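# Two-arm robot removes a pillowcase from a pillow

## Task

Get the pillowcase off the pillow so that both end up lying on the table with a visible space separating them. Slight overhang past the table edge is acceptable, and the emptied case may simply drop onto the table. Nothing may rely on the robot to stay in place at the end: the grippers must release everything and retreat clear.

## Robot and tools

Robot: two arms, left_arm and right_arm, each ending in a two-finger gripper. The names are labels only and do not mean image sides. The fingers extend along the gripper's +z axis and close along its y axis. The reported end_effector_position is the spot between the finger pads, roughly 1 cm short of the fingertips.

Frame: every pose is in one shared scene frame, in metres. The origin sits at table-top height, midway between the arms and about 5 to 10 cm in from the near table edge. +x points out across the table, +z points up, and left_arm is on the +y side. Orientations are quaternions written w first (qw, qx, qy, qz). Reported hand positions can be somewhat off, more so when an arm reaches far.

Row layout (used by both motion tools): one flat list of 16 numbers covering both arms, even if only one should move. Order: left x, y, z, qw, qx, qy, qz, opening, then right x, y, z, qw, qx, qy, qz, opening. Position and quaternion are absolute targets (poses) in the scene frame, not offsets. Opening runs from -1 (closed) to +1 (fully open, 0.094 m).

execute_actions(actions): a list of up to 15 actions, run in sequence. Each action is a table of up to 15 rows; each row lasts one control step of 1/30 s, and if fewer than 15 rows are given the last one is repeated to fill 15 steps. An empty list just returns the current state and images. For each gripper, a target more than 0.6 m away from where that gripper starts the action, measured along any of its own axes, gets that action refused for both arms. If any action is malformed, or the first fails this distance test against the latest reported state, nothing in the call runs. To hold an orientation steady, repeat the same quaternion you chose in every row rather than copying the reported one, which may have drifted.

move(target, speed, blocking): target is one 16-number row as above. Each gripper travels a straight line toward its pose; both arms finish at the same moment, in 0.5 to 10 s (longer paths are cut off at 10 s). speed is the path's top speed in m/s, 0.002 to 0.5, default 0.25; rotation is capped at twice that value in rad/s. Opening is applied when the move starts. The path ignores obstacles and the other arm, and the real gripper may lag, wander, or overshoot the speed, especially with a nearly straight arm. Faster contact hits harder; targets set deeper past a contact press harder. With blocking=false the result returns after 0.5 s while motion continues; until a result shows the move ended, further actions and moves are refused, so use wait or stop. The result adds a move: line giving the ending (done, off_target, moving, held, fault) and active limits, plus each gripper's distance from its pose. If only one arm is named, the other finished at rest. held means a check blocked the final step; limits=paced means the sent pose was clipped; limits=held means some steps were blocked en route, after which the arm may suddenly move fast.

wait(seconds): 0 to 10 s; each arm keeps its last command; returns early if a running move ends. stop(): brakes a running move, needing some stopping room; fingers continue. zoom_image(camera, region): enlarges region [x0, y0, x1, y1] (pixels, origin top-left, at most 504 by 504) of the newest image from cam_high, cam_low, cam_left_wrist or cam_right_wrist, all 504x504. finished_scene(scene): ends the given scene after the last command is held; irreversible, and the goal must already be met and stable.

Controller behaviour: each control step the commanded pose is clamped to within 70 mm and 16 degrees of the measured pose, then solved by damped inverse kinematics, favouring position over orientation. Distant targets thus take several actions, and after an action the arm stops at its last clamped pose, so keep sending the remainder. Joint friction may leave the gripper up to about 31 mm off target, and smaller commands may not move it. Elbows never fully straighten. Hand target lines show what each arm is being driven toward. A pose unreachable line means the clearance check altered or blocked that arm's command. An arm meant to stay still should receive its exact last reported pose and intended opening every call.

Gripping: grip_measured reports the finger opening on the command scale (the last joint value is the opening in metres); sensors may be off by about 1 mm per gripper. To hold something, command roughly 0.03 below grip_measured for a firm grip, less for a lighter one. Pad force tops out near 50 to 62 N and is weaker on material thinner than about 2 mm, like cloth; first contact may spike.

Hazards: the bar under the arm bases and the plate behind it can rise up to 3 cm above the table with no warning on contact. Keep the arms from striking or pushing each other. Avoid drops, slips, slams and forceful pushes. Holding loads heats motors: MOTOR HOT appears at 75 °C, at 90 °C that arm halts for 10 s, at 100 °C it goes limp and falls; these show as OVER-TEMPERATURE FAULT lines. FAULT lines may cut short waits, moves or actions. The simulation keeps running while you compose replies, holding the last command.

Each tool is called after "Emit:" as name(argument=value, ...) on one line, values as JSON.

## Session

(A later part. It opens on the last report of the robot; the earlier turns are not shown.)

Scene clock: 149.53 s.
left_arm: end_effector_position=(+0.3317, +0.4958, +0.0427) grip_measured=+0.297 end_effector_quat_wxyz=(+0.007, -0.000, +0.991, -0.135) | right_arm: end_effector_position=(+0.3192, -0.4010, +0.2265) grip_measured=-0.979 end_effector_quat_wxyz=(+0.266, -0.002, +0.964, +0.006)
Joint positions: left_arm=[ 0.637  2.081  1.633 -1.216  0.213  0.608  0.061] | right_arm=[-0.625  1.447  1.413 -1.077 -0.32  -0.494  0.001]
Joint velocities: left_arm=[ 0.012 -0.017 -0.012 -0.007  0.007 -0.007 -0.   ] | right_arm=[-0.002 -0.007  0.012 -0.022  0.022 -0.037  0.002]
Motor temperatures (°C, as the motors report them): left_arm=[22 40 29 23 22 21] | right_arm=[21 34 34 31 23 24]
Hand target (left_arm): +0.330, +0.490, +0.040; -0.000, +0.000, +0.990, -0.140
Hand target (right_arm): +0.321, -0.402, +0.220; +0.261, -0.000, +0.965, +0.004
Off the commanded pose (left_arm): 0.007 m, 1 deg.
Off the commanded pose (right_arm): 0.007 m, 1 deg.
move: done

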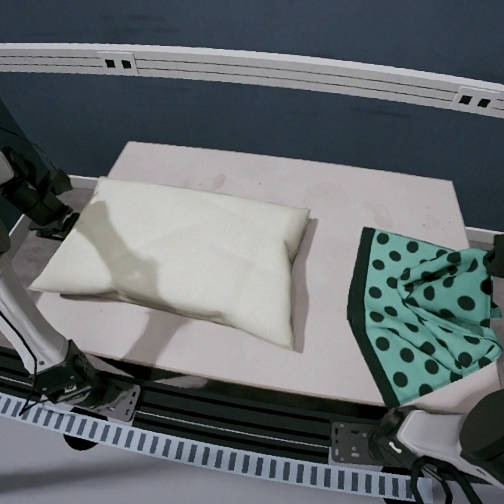

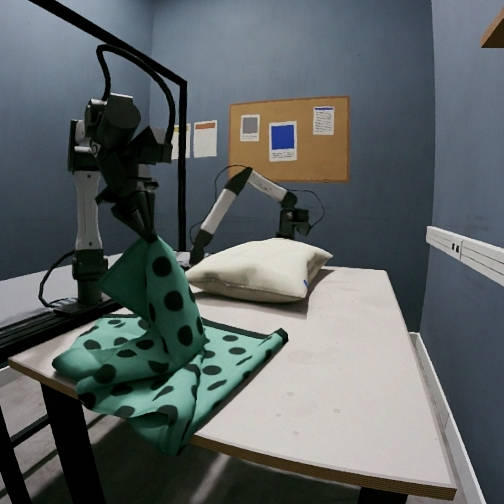

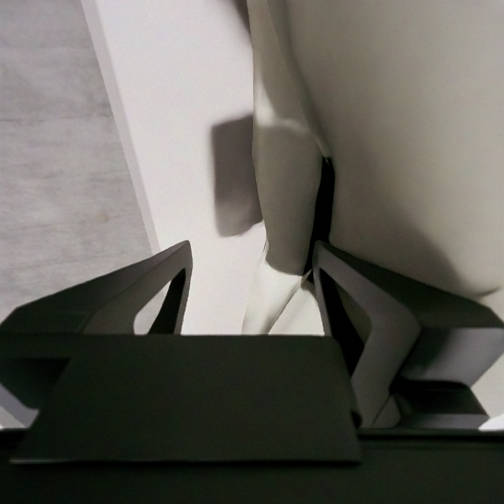

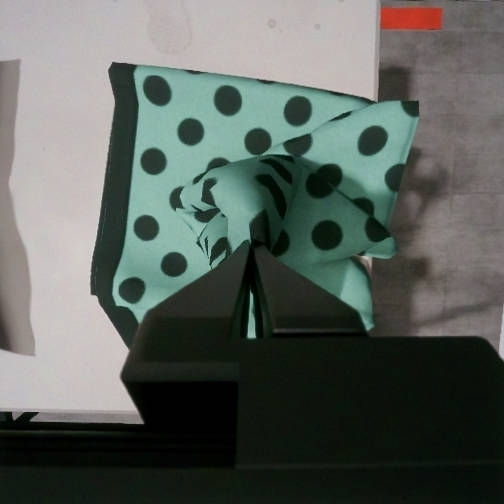

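Emit:
move(target=[0.3,0.5,0.15,0,0,0.99,-0.14,0.3, 0.33,-0.36,0.09,0.1,0,0.995,0,-1], speed=0.15)

Emit:
execute_actions(actions=[[[0.3,0.5,0.15,0,0,0.99,-0.14,0.3, 0.33,-0.36,0.09,0.1,0,0.995,0,0.5]],[[0.3,0.5,0.15,0,0,0.99,-0.14,0.3, 0.33,-0.36,0.09,0.1,0,0.995,0,0.5]]])

Emit:
move(target=[0.2,0.42,0.25,0.1,0,0.995,0,0.3, 0.22,-0.4,0.27,0.2,0,0.98,0,0.5], speed=0.25)

Scene clock: 151.47 s.
left_arm: end_effector_position=(+0.3034, +0.4997, +0.1397) grip_measured=+0.297 end_effector_quat_wxyz=(+0.010, -0.005, +0.991, -0.134) | right_arm: end_effector_position=(+0.3317, -0.3606, +0.0947) grip_measured=-0.979 end_effector_quat_wxyz=(+0.104, -0.002, +0.995, +0.007)
Joint positions: left_arm=[ 0.686  1.954  1.831 -1.545  0.212  0.648  0.061] | right_arm=[-0.389  1.674  1.227 -0.928 -0.112 -0.325  0.001]
Joint velocities: left_arm=[ 0.007 -0.002 -0.002 -0.007 -0.007 -0.007 -0.001] | right_arm=[-0.017  0.007 -0.002 -0.11   0.037 -0.051 -0.   ]
Motor temperatures (°C, as the motors report them): left_arm=[22 41 29 23 22 21] | right_arm=[21 33 34 31 23 24]
Hand target (left_arm): +0.302, +0.502, +0.150; +0.018, -0.002, +0.992, -0.127
Hand target (right_arm): +0.331, -0.361, +0.090; +0.100, +0.000, +0.995, +0.003
Off the commanded pose (left_arm): 0.011 m, 1 deg.
Off the commanded pose (right_arm): 0.005 m, 1 deg.
joint sent to its limit (left arm) — the command would take joint 4 (wrist pitch) past its lower limit, so that joint was sent only as far as its limit.
move: off_target (left_arm)

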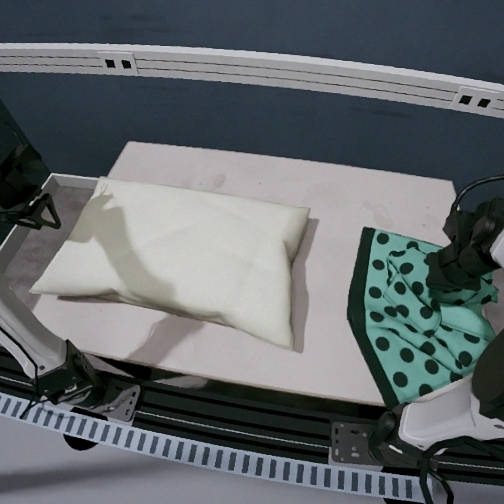

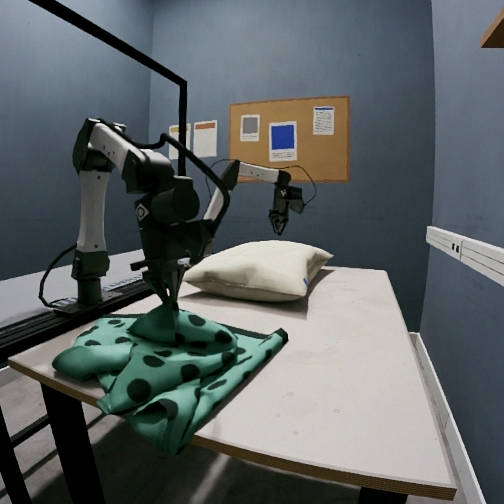

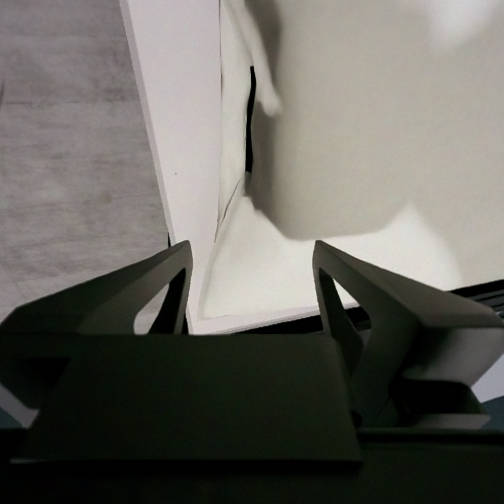

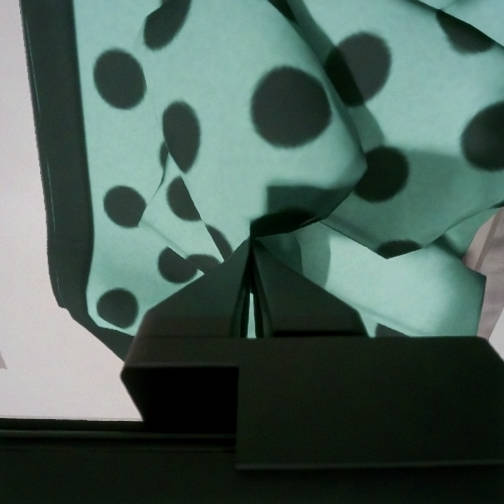

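Scene clock: 152.47 s.
left_arm: end_effector_position=(+0.3033, +0.4995, +0.1397) grip_measured=+0.297 end_effector_quat_wxyz=(+0.010, -0.005, +0.991, -0.134) | right_arm: end_effector_position=(+0.3323, -0.3621, +0.0948) grip_measured=+0.498 end_effector_quat_wxyz=(+0.105, +0.000, +0.994, +0.003)
Joint positions: left_arm=[ 0.686  1.954  1.831 -1.545  0.212  0.648  0.061] | right_arm=[-0.389  1.674  1.227 -0.924 -0.105 -0.321  0.07 ]
Joint velocities: left_arm=[ 0.002  0.002 -0.012 -0.022  0.007 -0.007 -0.   ] | right_arm=[ 0.012  0.012  0.007 -0.051 -0.022 -0.051 -0.   ]
Motor temperatures (°C, as the motors report them): left_arm=[22 41 29 23 22 21] | right_arm=[21 33 34 30 23 24]
Hand target (left_arm): +0.300, +0.500, +0.149; +0.016, -0.002, +0.992, -0.128
Hand target (right_arm): +0.330, -0.360, +0.090; +0.100, +0.000, +0.995, +0.000
Off the commanded pose (left_arm): 0.011 m, 1 deg.
Off the commanded pose (right_arm): 0.006 m, 1 deg.
joint sent to its limit (left arm) — the command would take joint 4 (wrist pitch) past its lower limit, so that joint was sent only as far as its limit.

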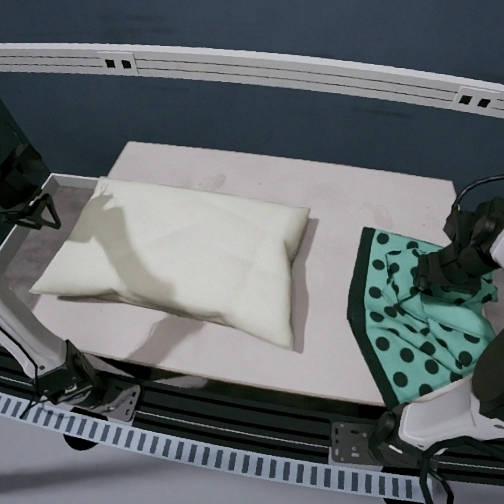

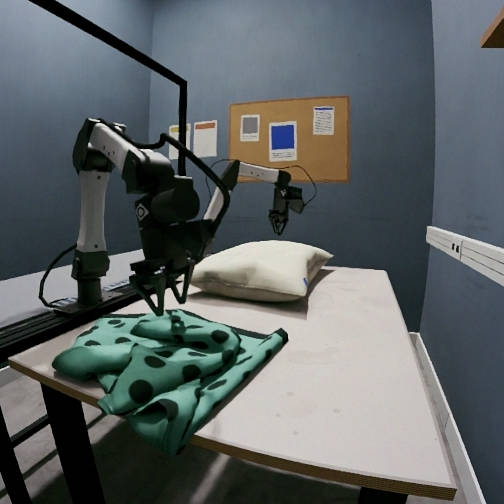

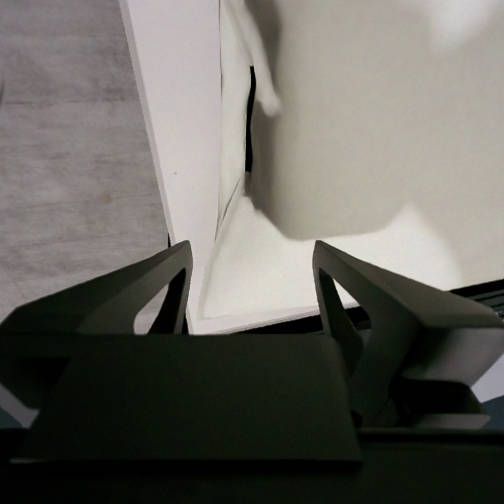

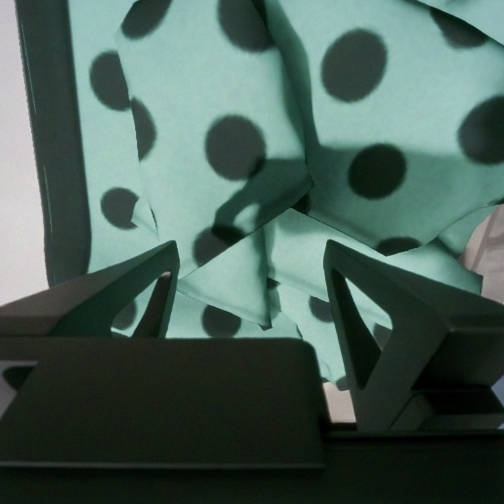

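Scene clock: 154.03 s.
left_arm: end_effector_position=(+0.2053, +0.4250, +0.2549) grip_measured=+0.297 end_effector_quat_wxyz=(+0.139, -0.001, +0.990, +0.020) | right_arm: end_effector_position=(+0.2193, -0.3967, +0.2653) grip_measured=+0.498 end_effector_quat_wxyz=(+0.196, -0.002, +0.981, -0.002)
Joint positions: left_arm=[ 0.577  1.216  1.51  -1.556  0.086  0.524  0.061] | right_arm=[-0.813  1.319  1.538 -1.5   -0.294 -0.715  0.07 ]
Joint velocities: left_arm=[-0.007 -0.007  0.007 -0.095  0.051 -0.066  0.   ] | right_arm=[-0.002 -0.002  0.007  0.037 -0.007  0.037 -0.   ]
Motor temperatures (°C, as the motors report them): left_arm=[22 40 29 23 22 21] | right_arm=[21 33 34 30 23 24]
Hand target (left_arm): +0.202, +0.422, +0.251; +0.132, -0.001, +0.991, +0.018
Hand target (right_arm): +0.218, -0.399, +0.269; +0.200, -0.001, +0.980, -0.003
Off the commanded pose (left_arm): 0.009 m, 5 deg.
Off the commanded pose (right_arm): 0.006 m, 1 deg.
joint sent to its limit (left arm) — the command would take joint 4 (wrist pitch) past its lower limit, so that joint was sent only as far as its limit.
move: off_target (left_arm)

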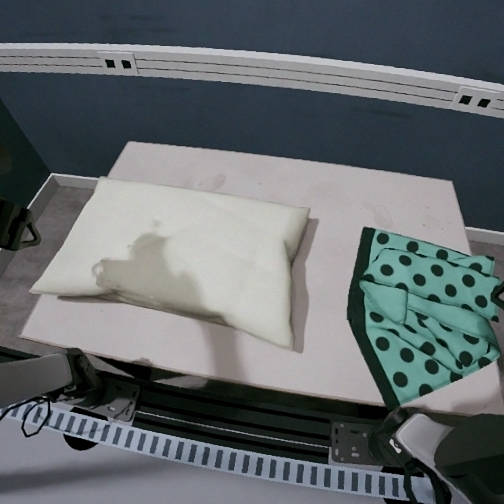

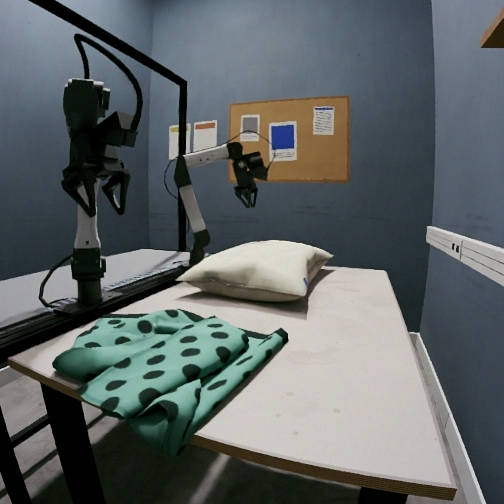

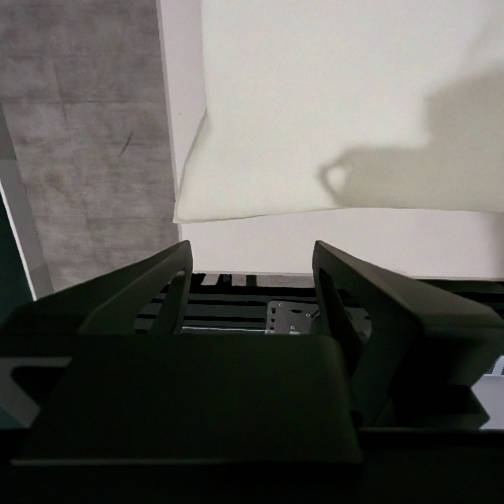

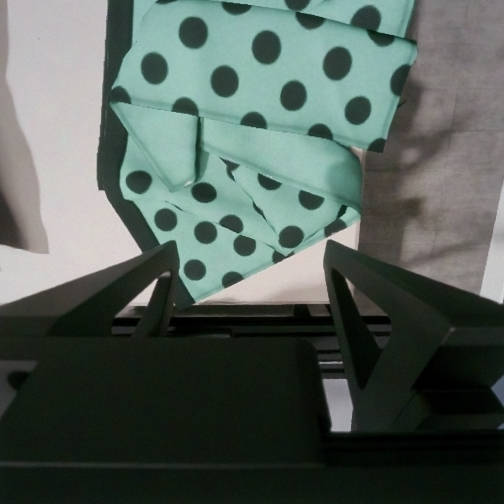

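Both are on the table, with a gap and only a small overhang.

Emit:
finished_scene(scene=1)

The scene is finished: the task was done.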